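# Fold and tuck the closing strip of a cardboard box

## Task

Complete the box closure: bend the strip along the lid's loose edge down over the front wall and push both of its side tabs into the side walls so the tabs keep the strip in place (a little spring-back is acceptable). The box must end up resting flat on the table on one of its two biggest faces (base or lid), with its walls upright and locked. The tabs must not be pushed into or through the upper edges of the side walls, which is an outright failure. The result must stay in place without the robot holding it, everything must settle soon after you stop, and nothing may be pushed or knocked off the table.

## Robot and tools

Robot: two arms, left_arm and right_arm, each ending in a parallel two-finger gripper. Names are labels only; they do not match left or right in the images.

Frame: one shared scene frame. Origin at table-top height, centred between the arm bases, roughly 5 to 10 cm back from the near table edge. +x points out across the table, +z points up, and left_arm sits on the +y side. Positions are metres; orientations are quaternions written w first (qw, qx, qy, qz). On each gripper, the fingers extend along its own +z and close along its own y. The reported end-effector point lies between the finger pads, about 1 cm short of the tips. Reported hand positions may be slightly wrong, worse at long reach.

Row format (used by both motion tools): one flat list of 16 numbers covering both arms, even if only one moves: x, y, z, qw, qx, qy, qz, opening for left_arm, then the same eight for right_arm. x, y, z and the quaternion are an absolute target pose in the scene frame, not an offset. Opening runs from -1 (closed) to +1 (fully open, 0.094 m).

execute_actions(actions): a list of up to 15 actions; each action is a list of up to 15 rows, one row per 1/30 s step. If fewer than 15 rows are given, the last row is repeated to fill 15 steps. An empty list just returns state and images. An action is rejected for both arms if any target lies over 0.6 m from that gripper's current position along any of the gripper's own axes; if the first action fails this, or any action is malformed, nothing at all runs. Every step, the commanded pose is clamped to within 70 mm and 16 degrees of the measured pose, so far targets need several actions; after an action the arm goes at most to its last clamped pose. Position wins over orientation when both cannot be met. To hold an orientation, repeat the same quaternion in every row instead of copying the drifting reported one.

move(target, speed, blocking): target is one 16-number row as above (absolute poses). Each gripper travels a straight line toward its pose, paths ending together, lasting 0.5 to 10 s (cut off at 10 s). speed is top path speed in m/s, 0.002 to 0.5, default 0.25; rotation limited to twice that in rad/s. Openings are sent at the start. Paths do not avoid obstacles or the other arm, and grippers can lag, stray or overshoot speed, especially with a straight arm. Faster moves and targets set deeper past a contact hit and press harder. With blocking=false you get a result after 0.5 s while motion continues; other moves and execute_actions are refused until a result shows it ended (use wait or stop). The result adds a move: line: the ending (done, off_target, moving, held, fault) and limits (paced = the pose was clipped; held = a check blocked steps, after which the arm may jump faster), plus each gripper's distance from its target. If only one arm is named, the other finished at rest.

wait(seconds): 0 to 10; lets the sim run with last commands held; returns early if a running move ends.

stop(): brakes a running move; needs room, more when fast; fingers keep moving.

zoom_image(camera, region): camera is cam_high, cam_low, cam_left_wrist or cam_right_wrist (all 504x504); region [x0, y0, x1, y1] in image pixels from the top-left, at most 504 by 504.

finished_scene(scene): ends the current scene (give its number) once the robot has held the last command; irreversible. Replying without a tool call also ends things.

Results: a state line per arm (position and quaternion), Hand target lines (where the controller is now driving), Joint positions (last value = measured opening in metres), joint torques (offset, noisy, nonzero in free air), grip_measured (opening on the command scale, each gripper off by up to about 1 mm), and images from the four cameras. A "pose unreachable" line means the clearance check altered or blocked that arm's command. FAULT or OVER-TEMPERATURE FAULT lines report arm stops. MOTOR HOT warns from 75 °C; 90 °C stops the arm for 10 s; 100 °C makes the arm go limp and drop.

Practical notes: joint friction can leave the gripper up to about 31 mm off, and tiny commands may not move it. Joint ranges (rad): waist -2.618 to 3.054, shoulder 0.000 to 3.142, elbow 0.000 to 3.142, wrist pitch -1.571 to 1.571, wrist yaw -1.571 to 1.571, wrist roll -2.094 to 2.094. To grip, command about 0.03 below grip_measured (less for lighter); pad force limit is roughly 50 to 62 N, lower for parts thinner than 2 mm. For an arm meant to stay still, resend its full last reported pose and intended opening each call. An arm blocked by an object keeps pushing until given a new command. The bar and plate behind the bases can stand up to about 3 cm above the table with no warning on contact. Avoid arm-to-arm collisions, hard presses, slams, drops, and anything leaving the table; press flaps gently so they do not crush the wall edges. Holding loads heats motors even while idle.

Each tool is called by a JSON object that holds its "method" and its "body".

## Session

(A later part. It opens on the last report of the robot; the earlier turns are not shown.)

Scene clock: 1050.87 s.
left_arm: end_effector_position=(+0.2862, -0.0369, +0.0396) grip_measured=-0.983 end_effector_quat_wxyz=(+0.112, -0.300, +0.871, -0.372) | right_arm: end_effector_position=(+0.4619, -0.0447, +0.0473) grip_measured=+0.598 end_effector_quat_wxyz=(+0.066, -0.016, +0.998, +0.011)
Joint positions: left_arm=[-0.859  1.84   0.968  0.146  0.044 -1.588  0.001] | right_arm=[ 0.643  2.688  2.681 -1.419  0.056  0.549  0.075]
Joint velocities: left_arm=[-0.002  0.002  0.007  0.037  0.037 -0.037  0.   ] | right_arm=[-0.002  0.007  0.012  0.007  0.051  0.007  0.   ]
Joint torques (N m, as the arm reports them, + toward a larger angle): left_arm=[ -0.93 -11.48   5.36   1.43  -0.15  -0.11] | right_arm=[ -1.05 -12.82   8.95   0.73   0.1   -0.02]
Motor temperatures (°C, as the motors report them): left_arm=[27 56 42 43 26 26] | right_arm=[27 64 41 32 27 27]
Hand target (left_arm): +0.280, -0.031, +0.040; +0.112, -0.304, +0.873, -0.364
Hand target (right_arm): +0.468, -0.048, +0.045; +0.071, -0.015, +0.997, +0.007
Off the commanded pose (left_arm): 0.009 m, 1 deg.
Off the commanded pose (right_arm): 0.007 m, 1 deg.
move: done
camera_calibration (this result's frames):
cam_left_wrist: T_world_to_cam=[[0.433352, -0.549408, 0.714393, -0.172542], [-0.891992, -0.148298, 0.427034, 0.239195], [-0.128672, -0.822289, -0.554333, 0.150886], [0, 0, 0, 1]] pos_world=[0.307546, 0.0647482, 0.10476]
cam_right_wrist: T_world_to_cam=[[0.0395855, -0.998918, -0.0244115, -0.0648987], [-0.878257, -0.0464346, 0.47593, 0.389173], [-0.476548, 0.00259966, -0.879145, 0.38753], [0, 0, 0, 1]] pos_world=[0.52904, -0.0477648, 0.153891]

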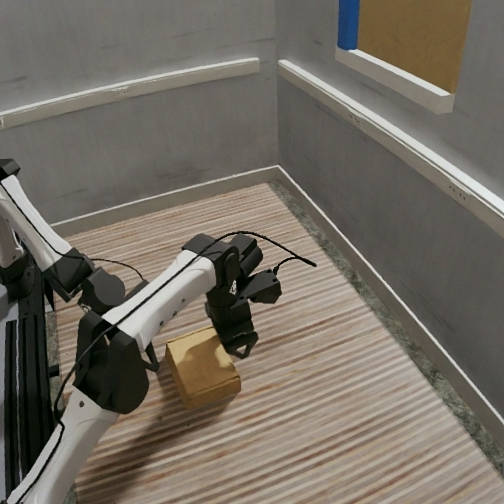

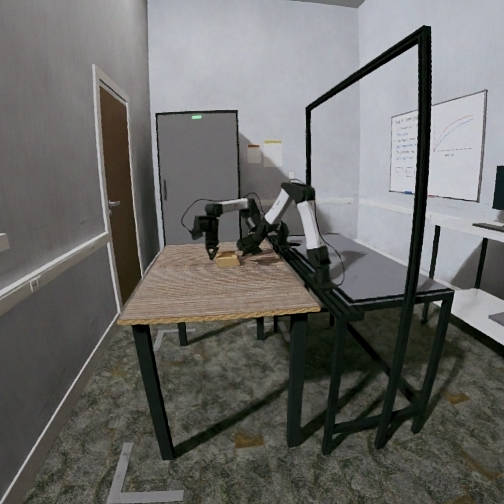

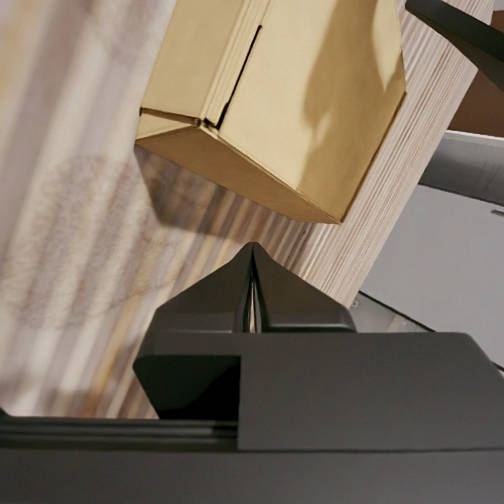

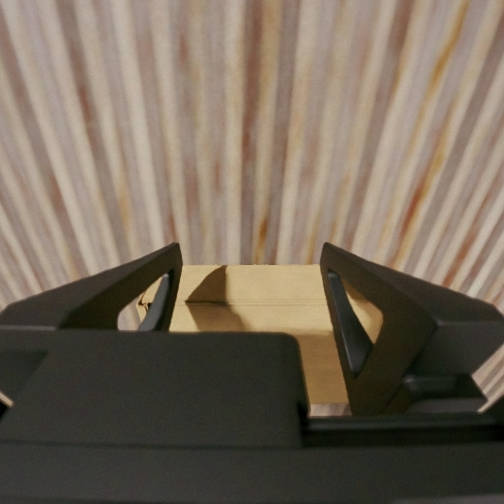

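{"method": "move", "body": {"target": [0.27,0.08,0.06,0,0,0.924,-0.383,-1, 0.46,-0.055,0.025,0.03,0,1,0,0.6], "speed": 0.12}}

{"method": "move", "body": {"target": [0.27,0.08,0.06,0,0,0.924,-0.383,-1, 0.41,-0.055,0.03,0,0,1,0,0.6], "speed": 0.04}}

{"method": "move", "body": {"target": [0.27,0.08,0.06,0,0,0.924,-0.383,-1, 0.43,-0.06,0.10,0.03,0,1,0,0.6], "speed": 0.08}}

{"method": "move", "body": {"target": [0.27,0.08,0.06,0,0,0.924,-0.383,-1, 0.28,-0.19,0.09,0,0,0.924,0.383,-1], "speed": 0.2}}

Scene clock: 1068.03 s.
left_arm: end_effector_position=(+0.2648, +0.0785, +0.0521) grip_measured=-0.983 end_effector_quat_wxyz=(-0.005, -0.005, +0.925, -0.379) | right_arm: end_effector_position=(+0.4583, -0.0529, +0.0283) grip_measured=+0.598 end_effector_quat_wxyz=(+0.037, -0.008, +0.999, -0.000)
Joint positions: left_arm=[-0.431  1.693  0.91  -0.326  0.71  -0.648  0.001] | right_arm=[ 0.63   2.764  2.762 -1.485  0.041  0.554  0.075]
Joint velocities: left_arm=[-0.007 -0.012 -0.007 -0.066  0.022 -0.007 -0.   ] | right_arm=[ 0.012 -0.012  0.002 -0.11  -0.022  0.022  0.001]
Joint torques (N m, as the arm reports them, + toward a larger angle): left_arm=[ 0.42 -9.02  7.71  0.93  0.35  0.05] | right_arm=[ -0.71 -13.12   8.83   0.51  -0.04   0.13]
Motor temperatures (°C, as the motors report them): left_arm=[27 57 42 42 26 26] | right_arm=[27 64 43 32 27 27]
Hand target (left_arm): +0.268, +0.079, +0.062; -0.000, -0.002, +0.923, -0.385
Hand target (right_arm): +0.460, -0.055, +0.024; +0.032, +0.000, +0.999, +0.001
Off the commanded pose (left_arm): 0.010 m, 1 deg.
Off the commanded pose (right_arm): 0.004 m, 1 deg.
move: done
camera_calibration (this result's frames):
cam_left_wrist: T_world_to_cam=[[0.00451026, -0.713095, 0.701052, 0.0183368], [-0.807366, 0.411056, 0.423312, 0.165734], [-0.590034, -0.567915, -0.573875, 0.353124], [0, 0, 0, 1]] pos_world=[0.34208, 0.145495, 0.119637]
cam_right_wrist: T_world_to_cam=[[0.0218893, -0.999749, -0.00487517, -0.0658812], [-0.849358, -0.0211683, 0.527393, 0.381323], [-0.527364, -0.00740349, -0.849607, 0.390985], [0, 0, 0, 1]] pos_world=[0.531513, -0.054898, 0.130755]

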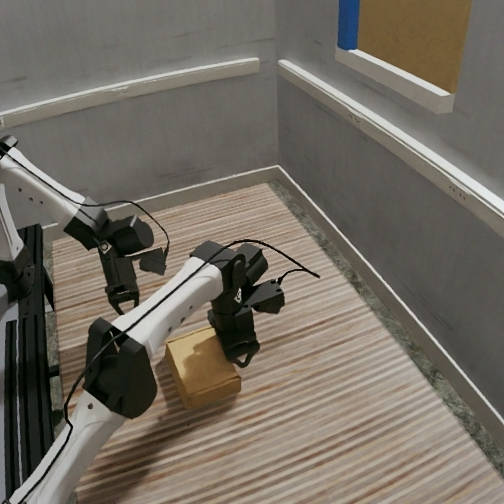

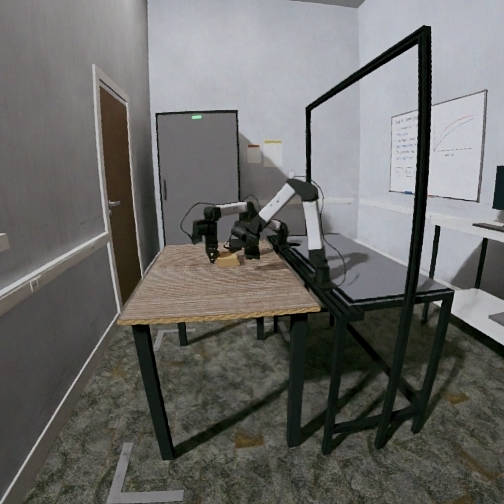

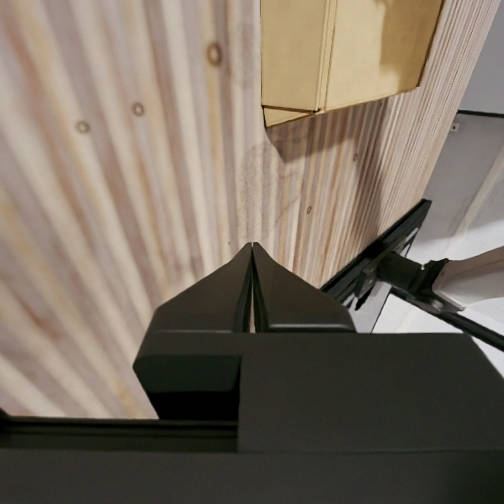

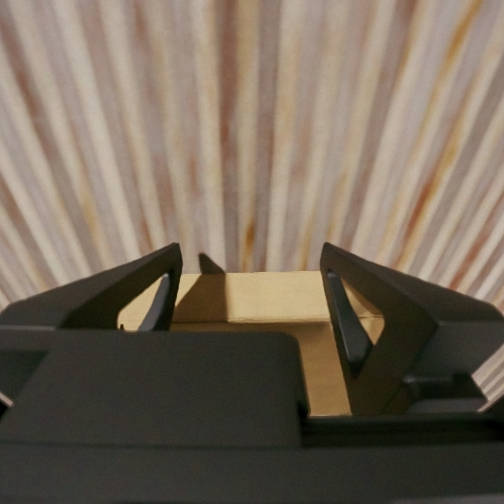

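Scene clock: 1069.53 s.
left_arm: end_effector_position=(+0.2648, +0.0801, +0.0516) grip_measured=-0.983 end_effector_quat_wxyz=(-0.004, -0.001, +0.926, -0.378) | right_arm: end_effector_position=(+0.4169, -0.0560, +0.0318) grip_measured=+0.598 end_effector_quat_wxyz=(+0.005, -0.001, +1.000, -0.001)
Joint positions: left_arm=[-0.426  1.693  0.91  -0.332  0.71  -0.632  0.001] | right_arm=[ 0.659  2.524  2.314 -1.331  0.01   0.598  0.075]
Joint velocities: left_arm=[-0.012  0.002 -0.007 -0.037  0.037  0.007  0.001] | right_arm=[-0.007 -0.002 -0.017  0.037  0.037  0.022 -0.001]
Joint torques (N m, as the arm reports them, + toward a larger angle): left_arm=[ 0.48 -8.3   8.17  0.93  0.34  0.04] | right_arm=[  0.55 -14.48   4.97   0.55  -0.07   0.16]
Motor temperatures (°C, as the motors report them): left_arm=[27 57 42 42 26 26] | right_arm=[27 64 43 32 27 27]
Hand target (left_arm): +0.270, +0.080, +0.060; +0.000, -0.000, +0.924, -0.383
Hand target (right_arm): +0.411, -0.054, +0.030; -0.001, +0.000, +1.000, +0.000
Off the commanded pose (left_arm): 0.010 m, 1 deg.
Off the commanded pose (right_arm): 0.007 m, 1 deg.
move: done
camera_calibration (this result's frames):
cam_left_wrist: T_world_to_cam=[[-0.00431645, -0.714791, 0.699324, 0.0223649], [-0.806848, 0.415618, 0.41983, 0.164974], [-0.590743, -0.562437, -0.578522, 0.353813], [0, 0, 0, 1]] pos_world=[0.342218, 0.146417, 0.119787]
cam_right_wrist: T_world_to_cam=[[0.00757565, -0.999962, -0.00435607, -0.0621714], [-0.81486, -0.00869818, 0.579592, 0.32892], [-0.579608, -0.000841195, -0.814895, 0.393162], [0, 0, 0, 1]] pos_world=[0.496375, -0.0589773, 0.129475]

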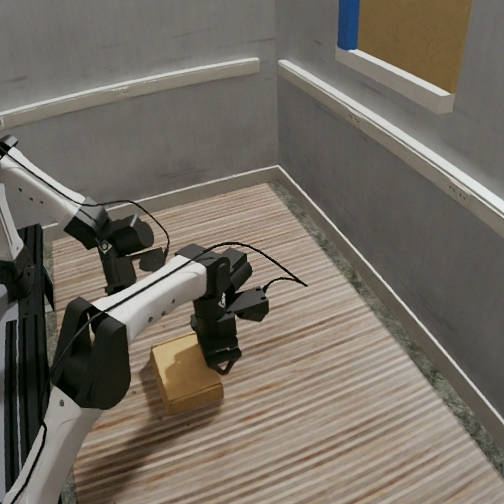

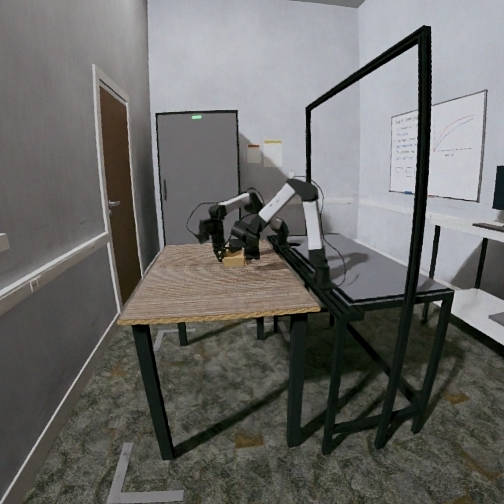

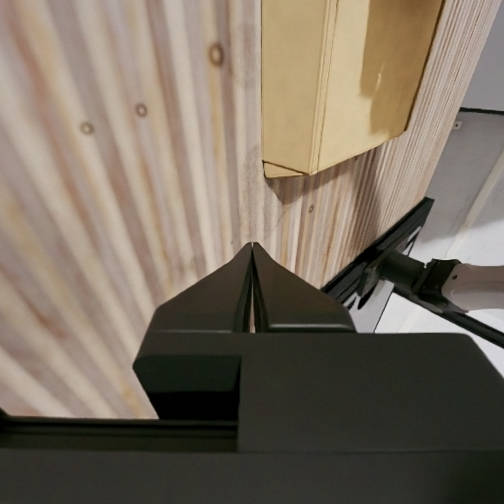

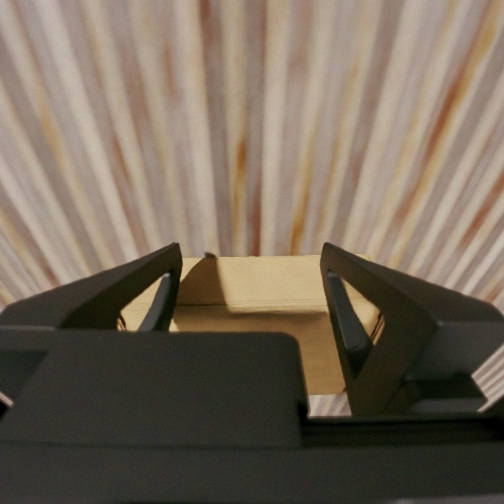

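Scene clock: 1070.87 s.
left_arm: end_effector_position=(+0.2647, +0.0802, +0.0516) grip_measured=-0.983 end_effector_quat_wxyz=(-0.004, -0.001, +0.926, -0.378) | right_arm: end_effector_position=(+0.4266, -0.0566, +0.1016) grip_measured=+0.598 end_effector_quat_wxyz=(+0.039, +0.001, +0.999, +0.012)
Joint positions: left_arm=[-0.426  1.693  0.91  -0.333  0.71  -0.632  0.001] | right_arm=[ 0.653  2.53   2.603 -1.543  0.027  0.594  0.075]
Joint velocities: left_arm=[ 0.002 -0.007 -0.012 -0.037  0.007 -0.066 -0.001] | right_arm=[-0.012 -0.012  0.007  0.022  0.007 -0.037  0.001]
Joint torques (N m, as the arm reports them, + toward a larger angle): left_arm=[ 0.49 -8.3   8.19  0.9   0.34  0.02] | right_arm=[ -0.78 -12.29   8.49   0.53   0.13   0.01]
Motor temperatures (°C, as the motors report them): left_arm=[27 56 42 42 26 26] | right_arm=[27 64 43 32 27 27]
Hand target (left_arm): +0.270, +0.080, +0.060; +0.000, -0.000, +0.924, -0.383
Hand target (right_arm): +0.429, -0.061, +0.100; +0.040, -0.000, +0.999, +0.006
Off the commanded pose (left_arm): 0.010 m, 1 deg.
Off the commanded pose (right_arm): 0.005 m, 2 deg.
joint sent to its limit (right arm) — the command would take joint 4 (wrist pitch) past its lower limit, so that joint was sent only as far as its limit.
move: done
camera_calibration (this result's frames):
cam_left_wrist: T_world_to_cam=[[-0.00420353, -0.715028, 0.699083, 0.0224575], [-0.806572, 0.415674, 0.420306, 0.164769], [-0.591121, -0.562094, -0.578469, 0.353808], [0, 0, 0, 1]] pos_world=[0.342136, 0.146441, 0.119714]
cam_right_wrist: T_world_to_cam=[[0.00631947, -0.999532, -0.0299189, -0.059301], [-0.852383, -0.0210289, 0.522495, 0.317413], [-0.52288, 0.0222004, -0.852117, 0.436531], [0, 0, 0, 1]] pos_world=[0.499186, -0.0622896, 0.204355]

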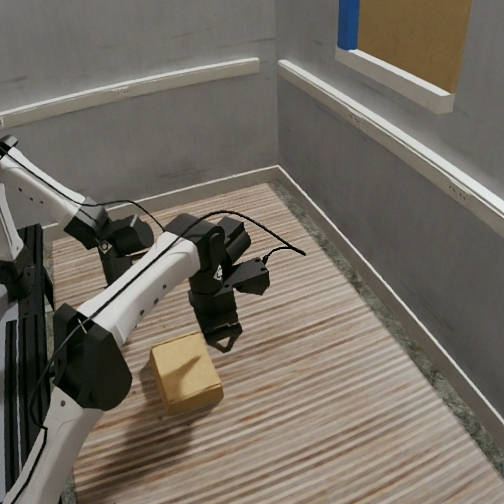

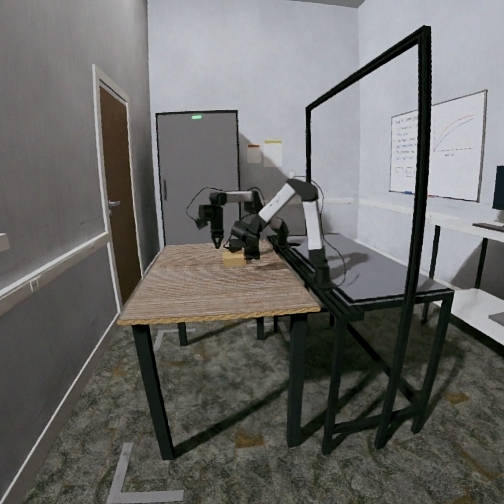

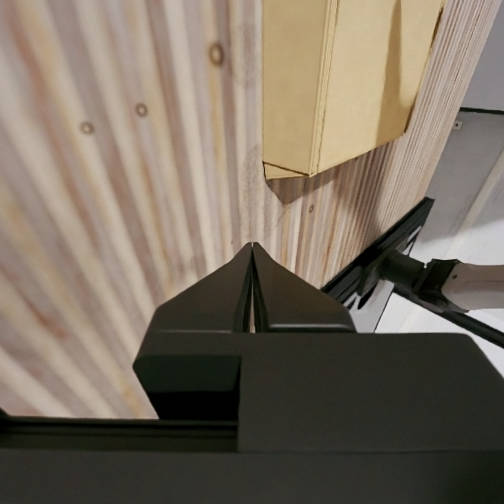

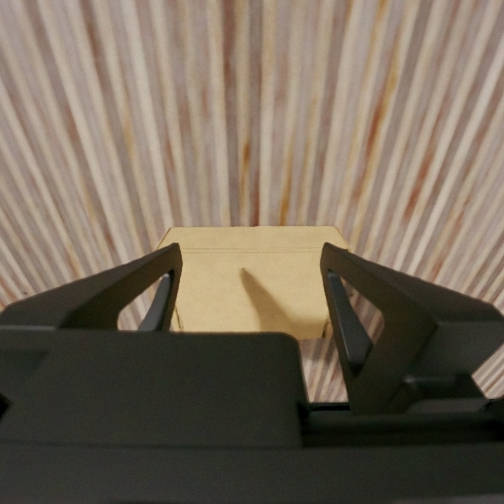

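Scene clock: 1073.40 s.
left_arm: end_effector_position=(+0.2647, +0.0802, +0.0516) grip_measured=-0.983 end_effector_quat_wxyz=(-0.004, -0.001, +0.926, -0.378) | right_arm: end_effector_position=(+0.2890, -0.1897, +0.0940) grip_measured=-0.980 end_effector_quat_wxyz=(+0.011, -0.002, +0.927, +0.376)
Joint positions: left_arm=[-0.426  1.693  0.91  -0.333  0.71  -0.631  0.001] | right_arm=[ 0.141  1.618  0.991 -0.816 -0.773  0.121  0.001]
Joint velocities: left_arm=[ 0.012  0.012 -0.007  0.022  0.037 -0.037 -0.001] | right_arm=[-0.012  0.002  0.002  0.037  0.051 -0.007 -0.   ]
Joint torques (N m, as the arm reports them, + toward a larger angle): left_arm=[ 0.48 -8.26  8.2   0.9   0.32  0.02] | right_arm=[-0.7  -7.45  5.02  0.66 -0.48  0.01]
Motor temperatures (°C, as the motors report them): left_arm=[27 56 42 42 26 26] | right_arm=[27 63 42 32 27 27]
Hand target (left_arm): +0.270, +0.080, +0.060; +0.000, +0.000, +0.924, -0.383
Hand target (right_arm): +0.281, -0.191, +0.092; +0.005, -0.001, +0.925, +0.379
Off the commanded pose (left_arm): 0.010 m, 1 deg.
Off the commanded pose (right_arm): 0.010 m, 2 deg.
move: done
camera_calibration (this result's frames):
cam_left_wrist: T_world_to_cam=[[-0.00458499, -0.715025, 0.699084, 0.0225582], [-0.806571, 0.415895, 0.420089, 0.164762], [-0.59112, -0.561934, -0.578625, 0.353803], [0, 0, 0, 1]] pos_world=[0.342136, 0.14642, 0.119735]
cam_right_wrist: T_world_to_cam=[[0.0192129, -0.713452, -0.700441, -0.0781643], [-0.819627, -0.412443, 0.397622, 0.129276], [-0.572576, 0.566461, -0.592688, 0.454321], [0, 0, 0, 1]] pos_world=[0.367593, -0.259803, 0.163118]

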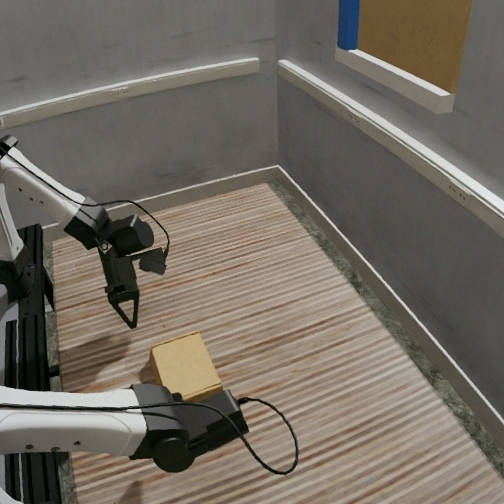

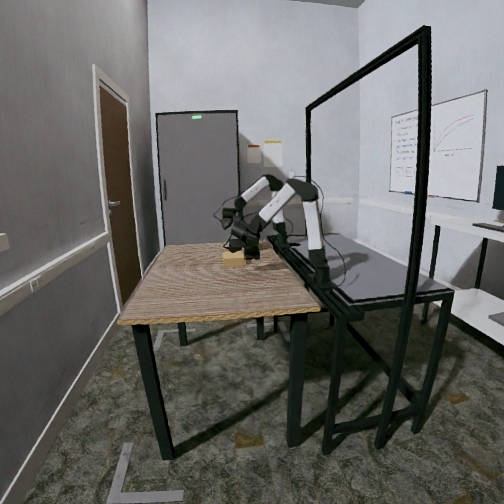

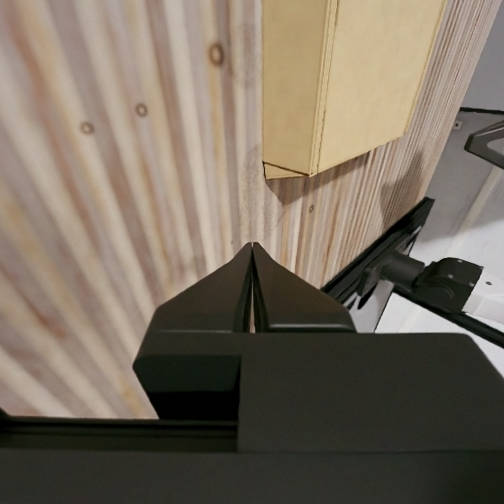

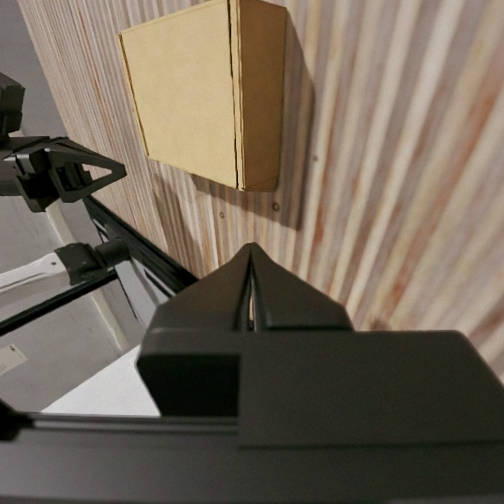

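{"method": "move", "body": {"target": [0.283,0.045,0.012,0,0,0.924,-0.383,-1, 0.35,-0.07,0.085,0,0,1,0,0.2], "speed": 0.15}}

{"method": "move", "body": {"target": [0.283,0.045,0.012,0,0,0.924,-0.383,-1, 0.35,-0.07,0.028,0,0,1,0,0.2], "speed": 0.04}}

Scene clock: 1086.00 s.
left_arm: end_effector_position=(+0.2771, +0.0497, +0.0141) grip_measured=-0.983 end_effector_quat_wxyz=(-0.006, +0.001, +0.923, -0.384) | right_arm: end_effector_position=(+0.3477, -0.0689, +0.0839) grip_measured=+0.198 end_effector_quat_wxyz=(-0.006, -0.003, +1.000, +0.011)
Joint positions: left_arm=[-0.492  1.864  0.936 -0.132  0.692 -0.71   0.001] | right_arm=[ 0.713  2.183  1.922 -1.286 -0.021  0.648  0.056]
Joint velocities: left_arm=[ 0.017  0.017 -0.002  0.022  0.007 -0.007  0.001] | right_arm=[-0.012 -0.012  0.007 -0.095  0.007 -0.051 -0.001]
Joint torques (N m, as the arm reports them, + toward a larger angle): left_arm=[-0.79 -7.55  7.41  1.31  0.14 -0.11] | right_arm=[  0.32 -10.33   8.84   0.31   0.12   0.11]
Motor temperatures (°C, as the motors report them): left_arm=[27 53 43 41 26 26] | right_arm=[27 58 42 31 27 27]
Hand target (left_arm): +0.283, +0.046, +0.012; -0.000, +0.000, +0.924, -0.382
Hand target (right_arm): +0.349, -0.067, +0.083; -0.005, -0.001, +1.000, +0.005
Off the commanded pose (left_arm): 0.008 m, 1 deg.
Off the commanded pose (right_arm): 0.003 m, 1 deg.
move: done
camera_calibration (this result's frames):
cam_left_wrist: T_world_to_cam=[[-0.00608408, -0.706185, 0.708001, 0.0268842], [-0.804497, 0.423972, 0.415972, 0.202285], [-0.593926, -0.567054, -0.570703, 0.323179], [0, 0, 0, 1]] pos_world=[0.354846, 0.116482, 0.0812609]
cam_right_wrist: T_world_to_cam=[[0.0115778, -0.999543, -0.0279246, -0.0736662], [-0.801317, -0.0259792, 0.597676, 0.234793], [-0.598128, 0.0154567, -0.801251, 0.401935], [0, 0, 0, 1]] pos_world=[0.429405, -0.0737454, 0.179663]

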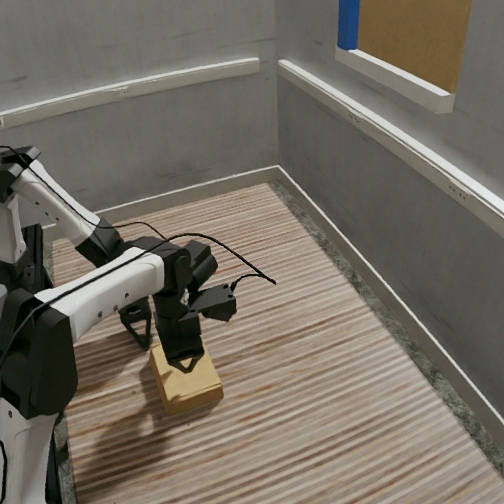

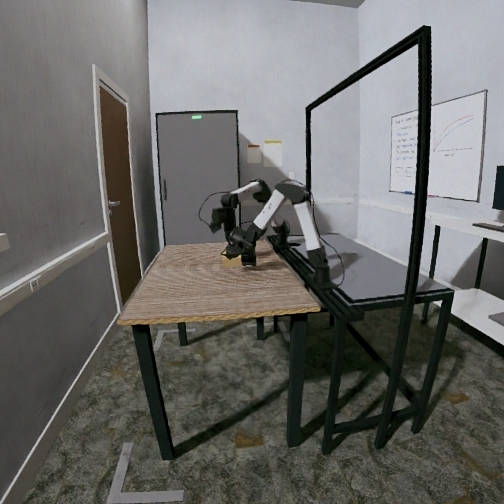

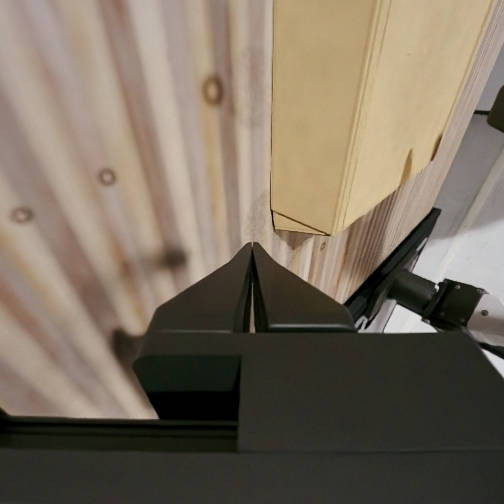

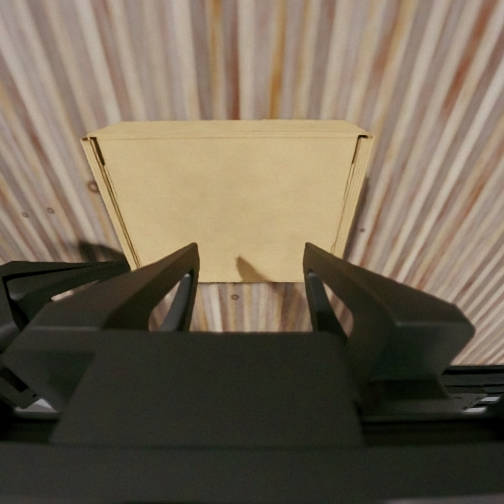

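Scene clock: 1087.63 s.
left_arm: end_effector_position=(+0.2775, +0.0494, +0.0143) grip_measured=-0.983 end_effector_quat_wxyz=(-0.005, -0.000, +0.923, -0.384) | right_arm: end_effector_position=(+0.3562, -0.0656, +0.0515) grip_measured=+0.198 end_effector_quat_wxyz=(+0.013, -0.001, +1.000, +0.016)
Joint positions: left_arm=[-0.492  1.864  0.936 -0.129  0.691 -0.712  0.001] | right_arm=[ 0.713  2.196  1.815 -1.128 -0.006  0.651  0.056]
Joint velocities: left_arm=[-0.022  0.012  0.007  0.022 -0.022 -0.037  0.001] | right_arm=[ 0.012  0.002 -0.022 -0.022 -0.081 -0.007  0.001]
Joint torques (N m, as the arm reports them, + toward a larger angle): left_arm=[-0.92 -7.48  7.52  1.33  0.13 -0.1 ] | right_arm=[ 0.16 -9.6   3.95  0.85  0.19  0.13]
Motor temperatures (°C, as the motors report them): left_arm=[27 53 43 41 26 26] | right_arm=[27 57 42 31 27 27]
Hand target (left_arm): +0.283, +0.045, +0.012; +0.000, +0.000, +0.924, -0.383
Hand target (right_arm): +0.350, -0.070, +0.029; -0.000, -0.000, +1.000, -0.000
Off the commanded pose (left_arm): 0.007 m, 1 deg.
Off the commanded pose (right_arm): 0.025 m, 2 deg.
move: off_target (right_arm)
camera_calibration (this result's frames):
cam_left_wrist: T_world_to_cam=[[-0.00510442, -0.705462, 0.70873, 0.0262604], [-0.805575, 0.422814, 0.415063, 0.203029], [-0.592472, -0.568816, -0.57046, 0.323131], [0, 0, 0, 1]] pos_world=[0.355136, 0.116484, 0.0814523]
cam_right_wrist: T_world_to_cam=[[0.00931139, -0.999245, -0.0377111, -0.0700229], [-0.823685, -0.0290475, 0.566303, 0.270368], [-0.566971, 0.025789, -0.823334, 0.371707], [0, 0, 0, 1]] pos_world=[0.434097, -0.0717025, 0.150288]

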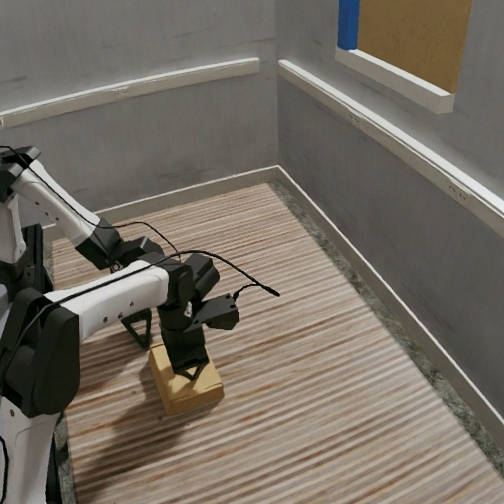

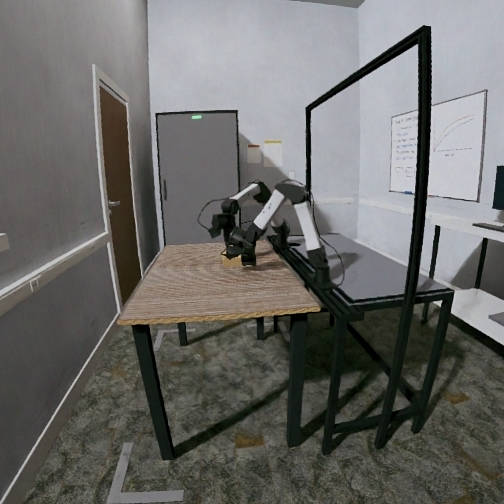

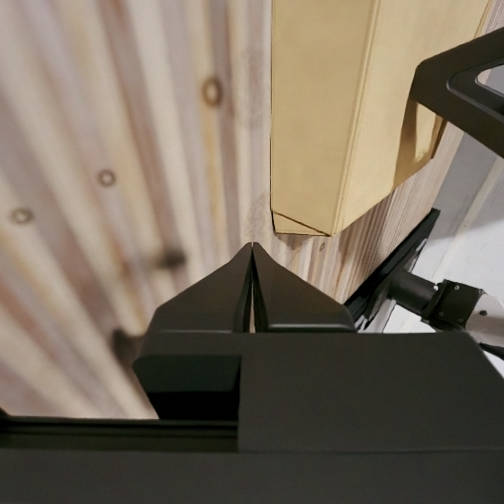

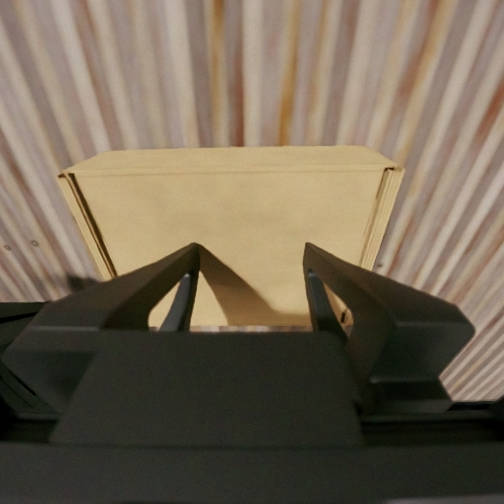

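{"method": "move", "body": {"target": [0.255,0.03,0.03,0.131,-0.316,0.868,-0.36,-1, 0.38,-0.06,0.09,0,0,1,0,0.6], "speed": 0.1}}

{"method": "move", "body": {"target": [0.262,-0.045,0.016,0.131,-0.316,0.868,-0.36,-1, 0.425,-0.058,0.08,0,0,1,0,0.6], "speed": 0.1}}

{"method": "move", "body": {"target": [0.262,-0.045,0.016,0.131,-0.316,0.868,-0.36,-1, 0.42,-0.058,0.025,0,0,1,0,0.6], "speed": 0.06}}

{"method": "move", "body": {"target": [0.302,-0.048,0.014,0.131,-0.316,0.868,-0.36,-1, 0.395,-0.058,0.025,0,0,1,0,0.6], "speed": 0.03}}

Scene clock: 1102.27 s.
left_arm: end_effector_position=(+0.2577, +0.0280, +0.0237) grip_measured=-0.983 end_effector_quat_wxyz=(+0.126, -0.312, +0.873, -0.353) | right_arm: end_effector_position=(+0.3749, -0.0576, +0.0913) grip_measured=+0.598 end_effector_quat_wxyz=(-0.000, -0.000, +1.000, +0.006)
Joint positions: left_arm=[-0.823  1.669  0.682  0.231  0.027 -1.566  0.001] | right_arm=[ 0.702  2.324  2.189 -1.408 -0.006  0.643  0.075]
Joint velocities: left_arm=[ 0.012  0.002 -0.002  0.007 -0.066 -0.022  0.002] | right_arm=[-0.007 -0.012 -0.017  0.022 -0.037  0.007 -0.   ]
Joint torques (N m, as the arm reports them, + toward a larger angle): left_arm=[-0.96 -9.39  5.04  1.71 -0.18 -0.12] | right_arm=[ -0.97 -11.36   8.88   0.36   0.09  -0.01]
Motor temperatures (°C, as the motors report them): left_arm=[27 52 43 42 26 26] | right_arm=[27 56 41 31 27 27]
Hand target (left_arm): +0.256, +0.030, +0.029; +0.132, -0.314, +0.869, -0.359
Hand target (right_arm): +0.380, -0.061, +0.090; +0.000, +0.000, +1.000, +0.000
Off the commanded pose (left_arm): 0.007 m, 1 deg.
Off the commanded pose (right_arm): 0.006 m, 1 deg.
move: done
camera_calibration (this result's frames):
cam_left_wrist: T_world_to_cam=[[0.448778, -0.563241, 0.6938, -0.116214], [-0.888139, -0.195073, 0.416119, 0.230787], [-0.0990339, -0.802936, -0.587781, 0.184349], [0, 0, 0, 1]] pos_world=[0.275382, 0.127584, 0.0929513]
cam_right_wrist: T_world_to_cam=[[0.00603857, -0.999832, -0.0173326, -0.0613662], [-0.808456, -0.0150823, 0.588363, 0.256605], [-0.588526, 0.0104597, -0.808411, 0.420689], [0, 0, 0, 1]] pos_world=[0.455411, -0.0618859, 0.188049]

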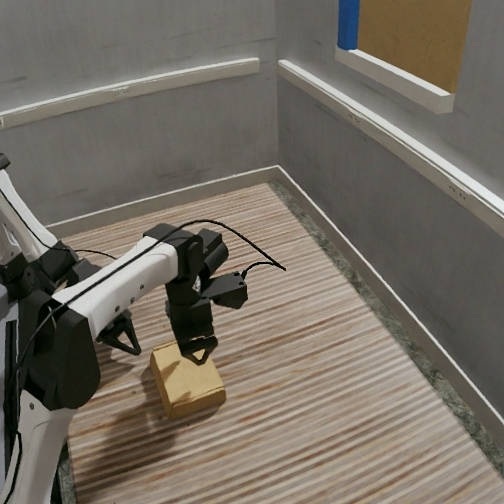

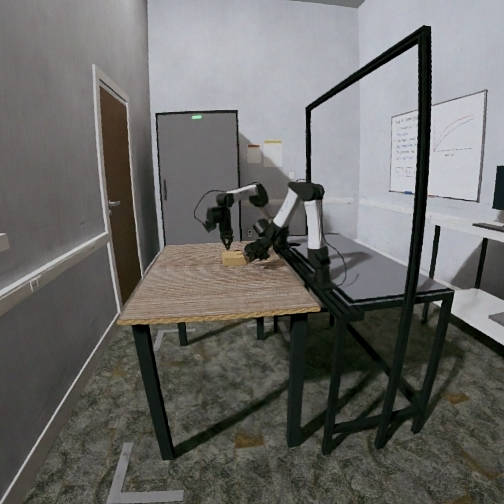

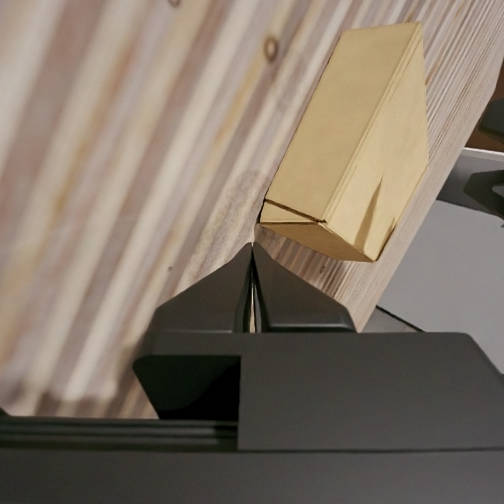

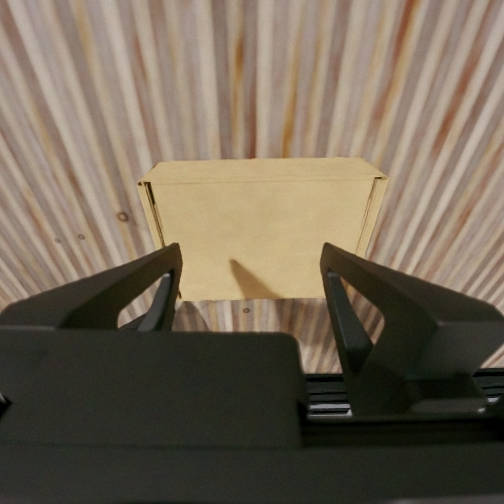

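Scene clock: 1103.43 s.
left_arm: end_effector_position=(+0.2613, -0.0423, +0.0184) grip_measured=-0.983 end_effector_quat_wxyz=(+0.128, -0.311, +0.869, -0.363) | right_arm: end_effector_position=(+0.4218, -0.0564, +0.0809) grip_measured=+0.598 end_effector_quat_wxyz=(+0.010, +0.002, +1.000, +0.011)
Joint positions: left_arm=[-0.949  1.867  0.901  0.231 -0.065 -1.654  0.001] | right_arm=[ 0.648  2.565  2.587 -1.542 -0.005  0.593  0.075]
Joint velocities: left_arm=[ 0.007 -0.017  0.007 -0.081 -0.081  0.022 -0.   ] | right_arm=[-0.007 -0.002  0.007 -0.051 -0.037  0.037 -0.001]
Joint torques (N m, as the arm reports them, + toward a larger angle): left_arm=[-0.76 -7.89  7.56  1.58 -0.22 -0.1 ] | right_arm=[ -0.34 -12.62   8.73   0.4    0.14  -0.04]
Motor temperatures (°C, as the motors report them): left_arm=[27 52 43 42 26 26] | right_arm=[27 56 41 31 27 27]
Hand target (left_arm): +0.263, -0.045, +0.015; +0.131, -0.315, +0.868, -0.360
Hand target (right_arm): +0.424, -0.059, +0.079; +0.011, +0.000, +1.000, +0.006
Off the commanded pose (left_arm): 0.004 m, 1 deg.
Off the commanded pose (right_arm): 0.004 m, 2 deg.
joint sent to its limit (right arm) — the command would take joint 4 (wrist pitch) past its lower limit, so that joint was sent only as far as its limit.
move: done
camera_calibration (this result's frames):
cam_left_wrist: T_world_to_cam=[[0.440489, -0.548584, 0.710651, -0.151294], [-0.893134, -0.187538, 0.40883, 0.224191], [-0.0910033, -0.814792, -0.572567, 0.12227], [0, 0, 0, 1]] pos_world=[0.278003, 0.0586712, 0.0858693]
cam_right_wrist: T_world_to_cam=[[0.00224082, -0.999588, -0.0286141, -0.0580918], [-0.820301, -0.0182027, 0.571643, 0.30678], [-0.571928, 0.0221912, -0.820004, 0.434498], [0, 0, 0, 1]] pos_world=[0.500284, -0.0621257, 0.179259]

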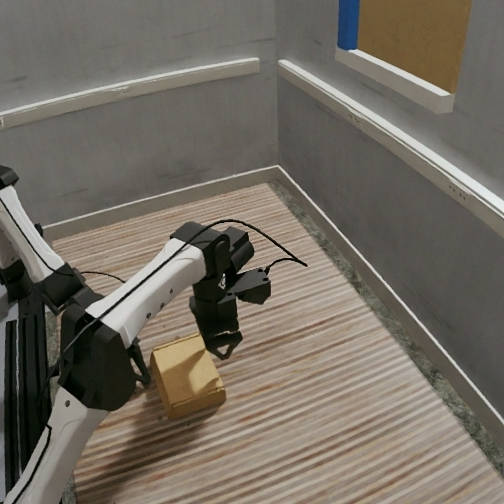

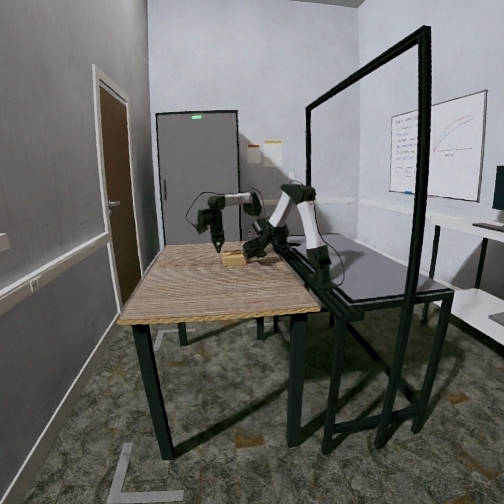

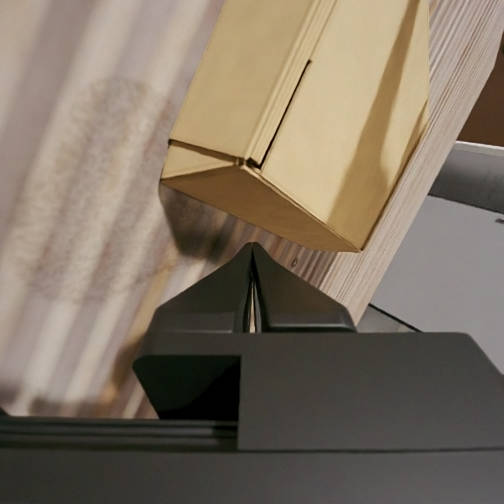

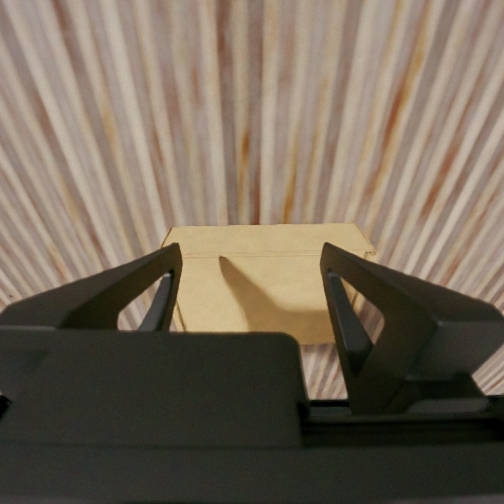

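Scene clock: 1104.83 s.
left_arm: end_effector_position=(+0.2618, -0.0419, +0.0184) grip_measured=-0.983 end_effector_quat_wxyz=(+0.129, -0.314, +0.868, -0.363) | right_arm: end_effector_position=(+0.4237, -0.0549, +0.0280) grip_measured=+0.598 end_effector_quat_wxyz=(+0.003, +0.002, +1.000, +0.007)
Joint positions: left_arm=[-0.949  1.867  0.901  0.231 -0.069 -1.659  0.001] | right_arm=[ 0.648  2.561  2.368 -1.344 -0.005  0.593  0.075]
Joint velocities: left_arm=[ 0.002 -0.007 -0.017 -0.081  0.007  0.022  0.   ] | right_arm=[ 0.017 -0.017 -0.012 -0.007 -0.007 -0.007 -0.   ]
Joint torques (N m, as the arm reports them, + toward a larger angle): left_arm=[-1.05 -8.21  7.47  1.55 -0.2  -0.1 ] | right_arm=[ -0.02 -14.44   4.99   0.56   0.05   0.05]
Motor temperatures (°C, as the motors report them): left_arm=[27 52 43 42 26 26] | right_arm=[27 56 41 31 27 27]
Hand target (left_arm): +0.262, -0.045, +0.016; +0.131, -0.316, +0.868, -0.360
Hand target (right_arm): +0.420, -0.058, +0.025; -0.001, +0.000, +1.000, -0.000
Off the commanded pose (left_arm): 0.004 m, 0 deg.
Off the commanded pose (right_arm): 0.006 m, 1 deg.
move: done
camera_calibration (this result's frames):
cam_left_wrist: T_world_to_cam=[[0.444206, -0.54529, 0.710873, -0.152182], [-0.891766, -0.192742, 0.409395, 0.224134], [-0.0862236, -0.815788, -0.571888, 0.121348], [0, 0, 0, 1]] pos_world=[0.277938, 0.0592107, 0.0858205]
cam_right_wrist: T_world_to_cam=[[0.00194152, -0.999815, -0.0191134, -0.0583233], [-0.812055, -0.0127305, 0.583442, 0.335118], [-0.583578, 0.0143884, -0.81193, 0.396449], [0, 0, 0, 1]] pos_world=[0.503606, -0.0597506, 0.125252]

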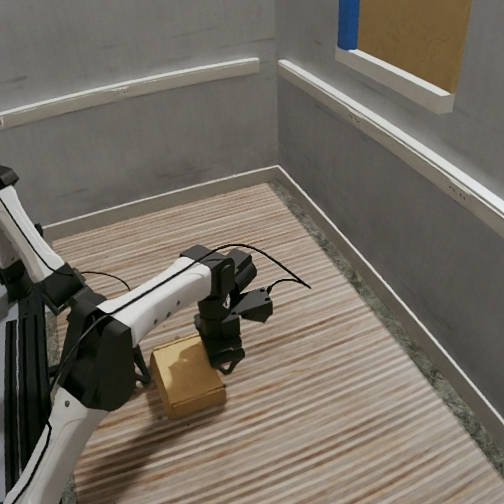

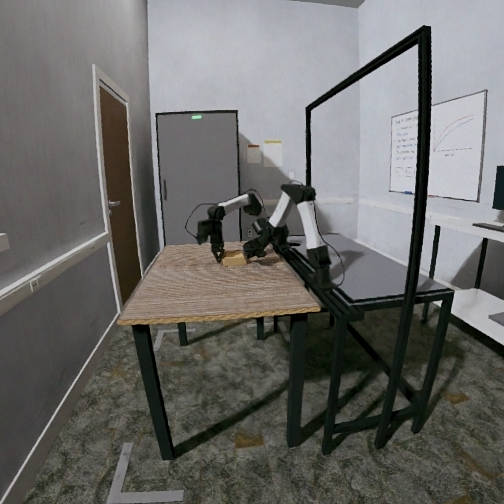

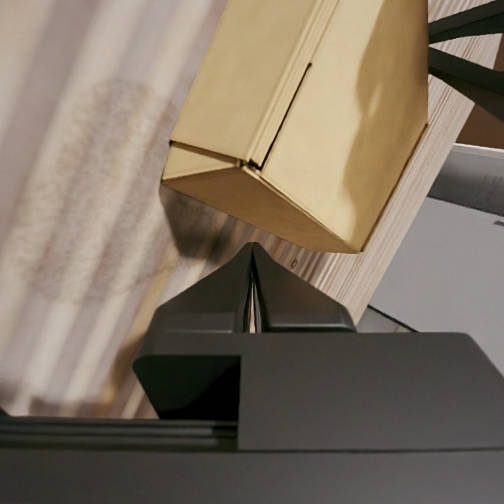

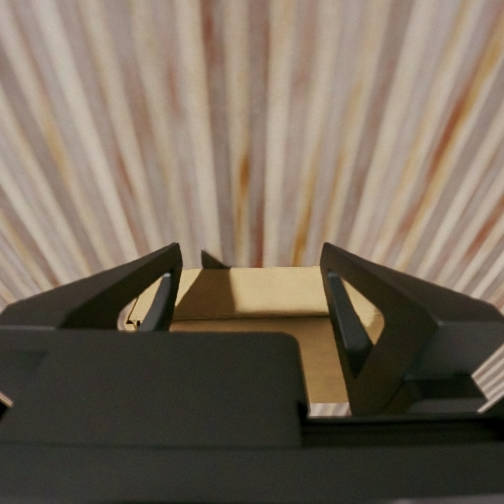

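Scene clock: 1106.43 s.
left_arm: end_effector_position=(+0.2850, -0.0516, +0.0152) grip_measured=-0.983 end_effector_quat_wxyz=(+0.112, -0.305, +0.873, -0.364) | right_arm: end_effector_position=(+0.4195, -0.0586, +0.0329) grip_measured=+0.598 end_effector_quat_wxyz=(+0.035, +0.004, +0.999, +0.008)
Joint positions: left_arm=[-0.892  1.938  1.001  0.196  0.013 -1.615  0.001] | right_arm=[ 0.658  2.438  2.157 -1.201  0.029  0.606  0.075]
Joint velocities: left_arm=[ 0.007  0.017  0.012  0.007  0.007  0.081 -0.   ] | right_arm=[ 0.007 -0.017 -0.022  0.081  0.066 -0.022 -0.001]
Joint torques (N m, as the arm reports them, + toward a larger angle): left_arm=[ 1.42 -8.45  8.05  1.65 -0.33  0.01] | right_arm=[  1.84 -13.76   4.37   0.22  -0.2    0.2 ]
Motor temperatures (°C, as the motors report them): left_arm=[27 51 43 42 26 26] | right_arm=[27 57 41 31 27 27]
Hand target (left_arm): +0.301, -0.047, +0.014; +0.131, -0.316, +0.868, -0.360
Hand target (right_arm): +0.396, -0.058, +0.026; -0.000, +0.000, +1.000, -0.000
Off the commanded pose (left_arm): 0.017 m, 3 deg.
Off the commanded pose (right_arm): 0.026 m, 4 deg.
move: off_target (left_arm, right_arm)
camera_calibration (this result's frames):
cam_left_wrist: T_world_to_cam=[[0.443908, -0.554702, 0.703741, -0.165762], [-0.887182, -0.161714, 0.432154, 0.24418], [-0.125912, -0.816183, -0.563908, 0.124764], [0, 0, 0, 1]] pos_world=[0.305925, 0.0493684, 0.0814855]
cam_right_wrist: T_world_to_cam=[[-0.000864815, -0.999739, -0.0228187, -0.0606162], [-0.848203, -0.011353, 0.529549, 0.345791], [-0.52967, 0.0198128, -0.847972, 0.376965], [0, 0, 0, 1]] pos_world=[0.492916, -0.0641433, 0.135159]

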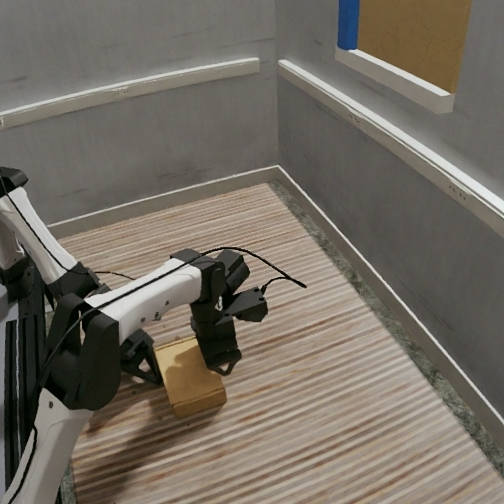

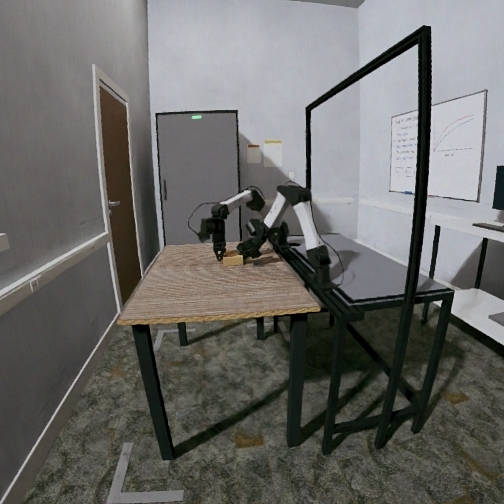

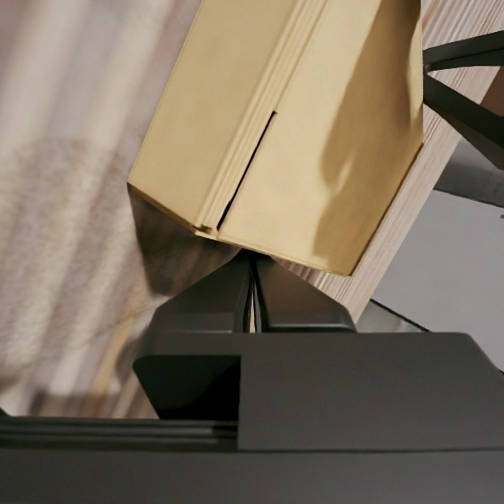

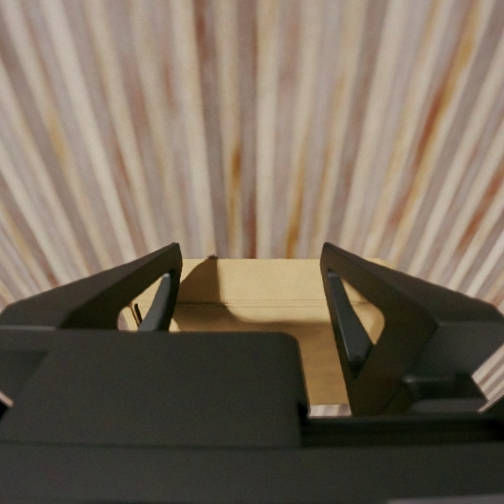

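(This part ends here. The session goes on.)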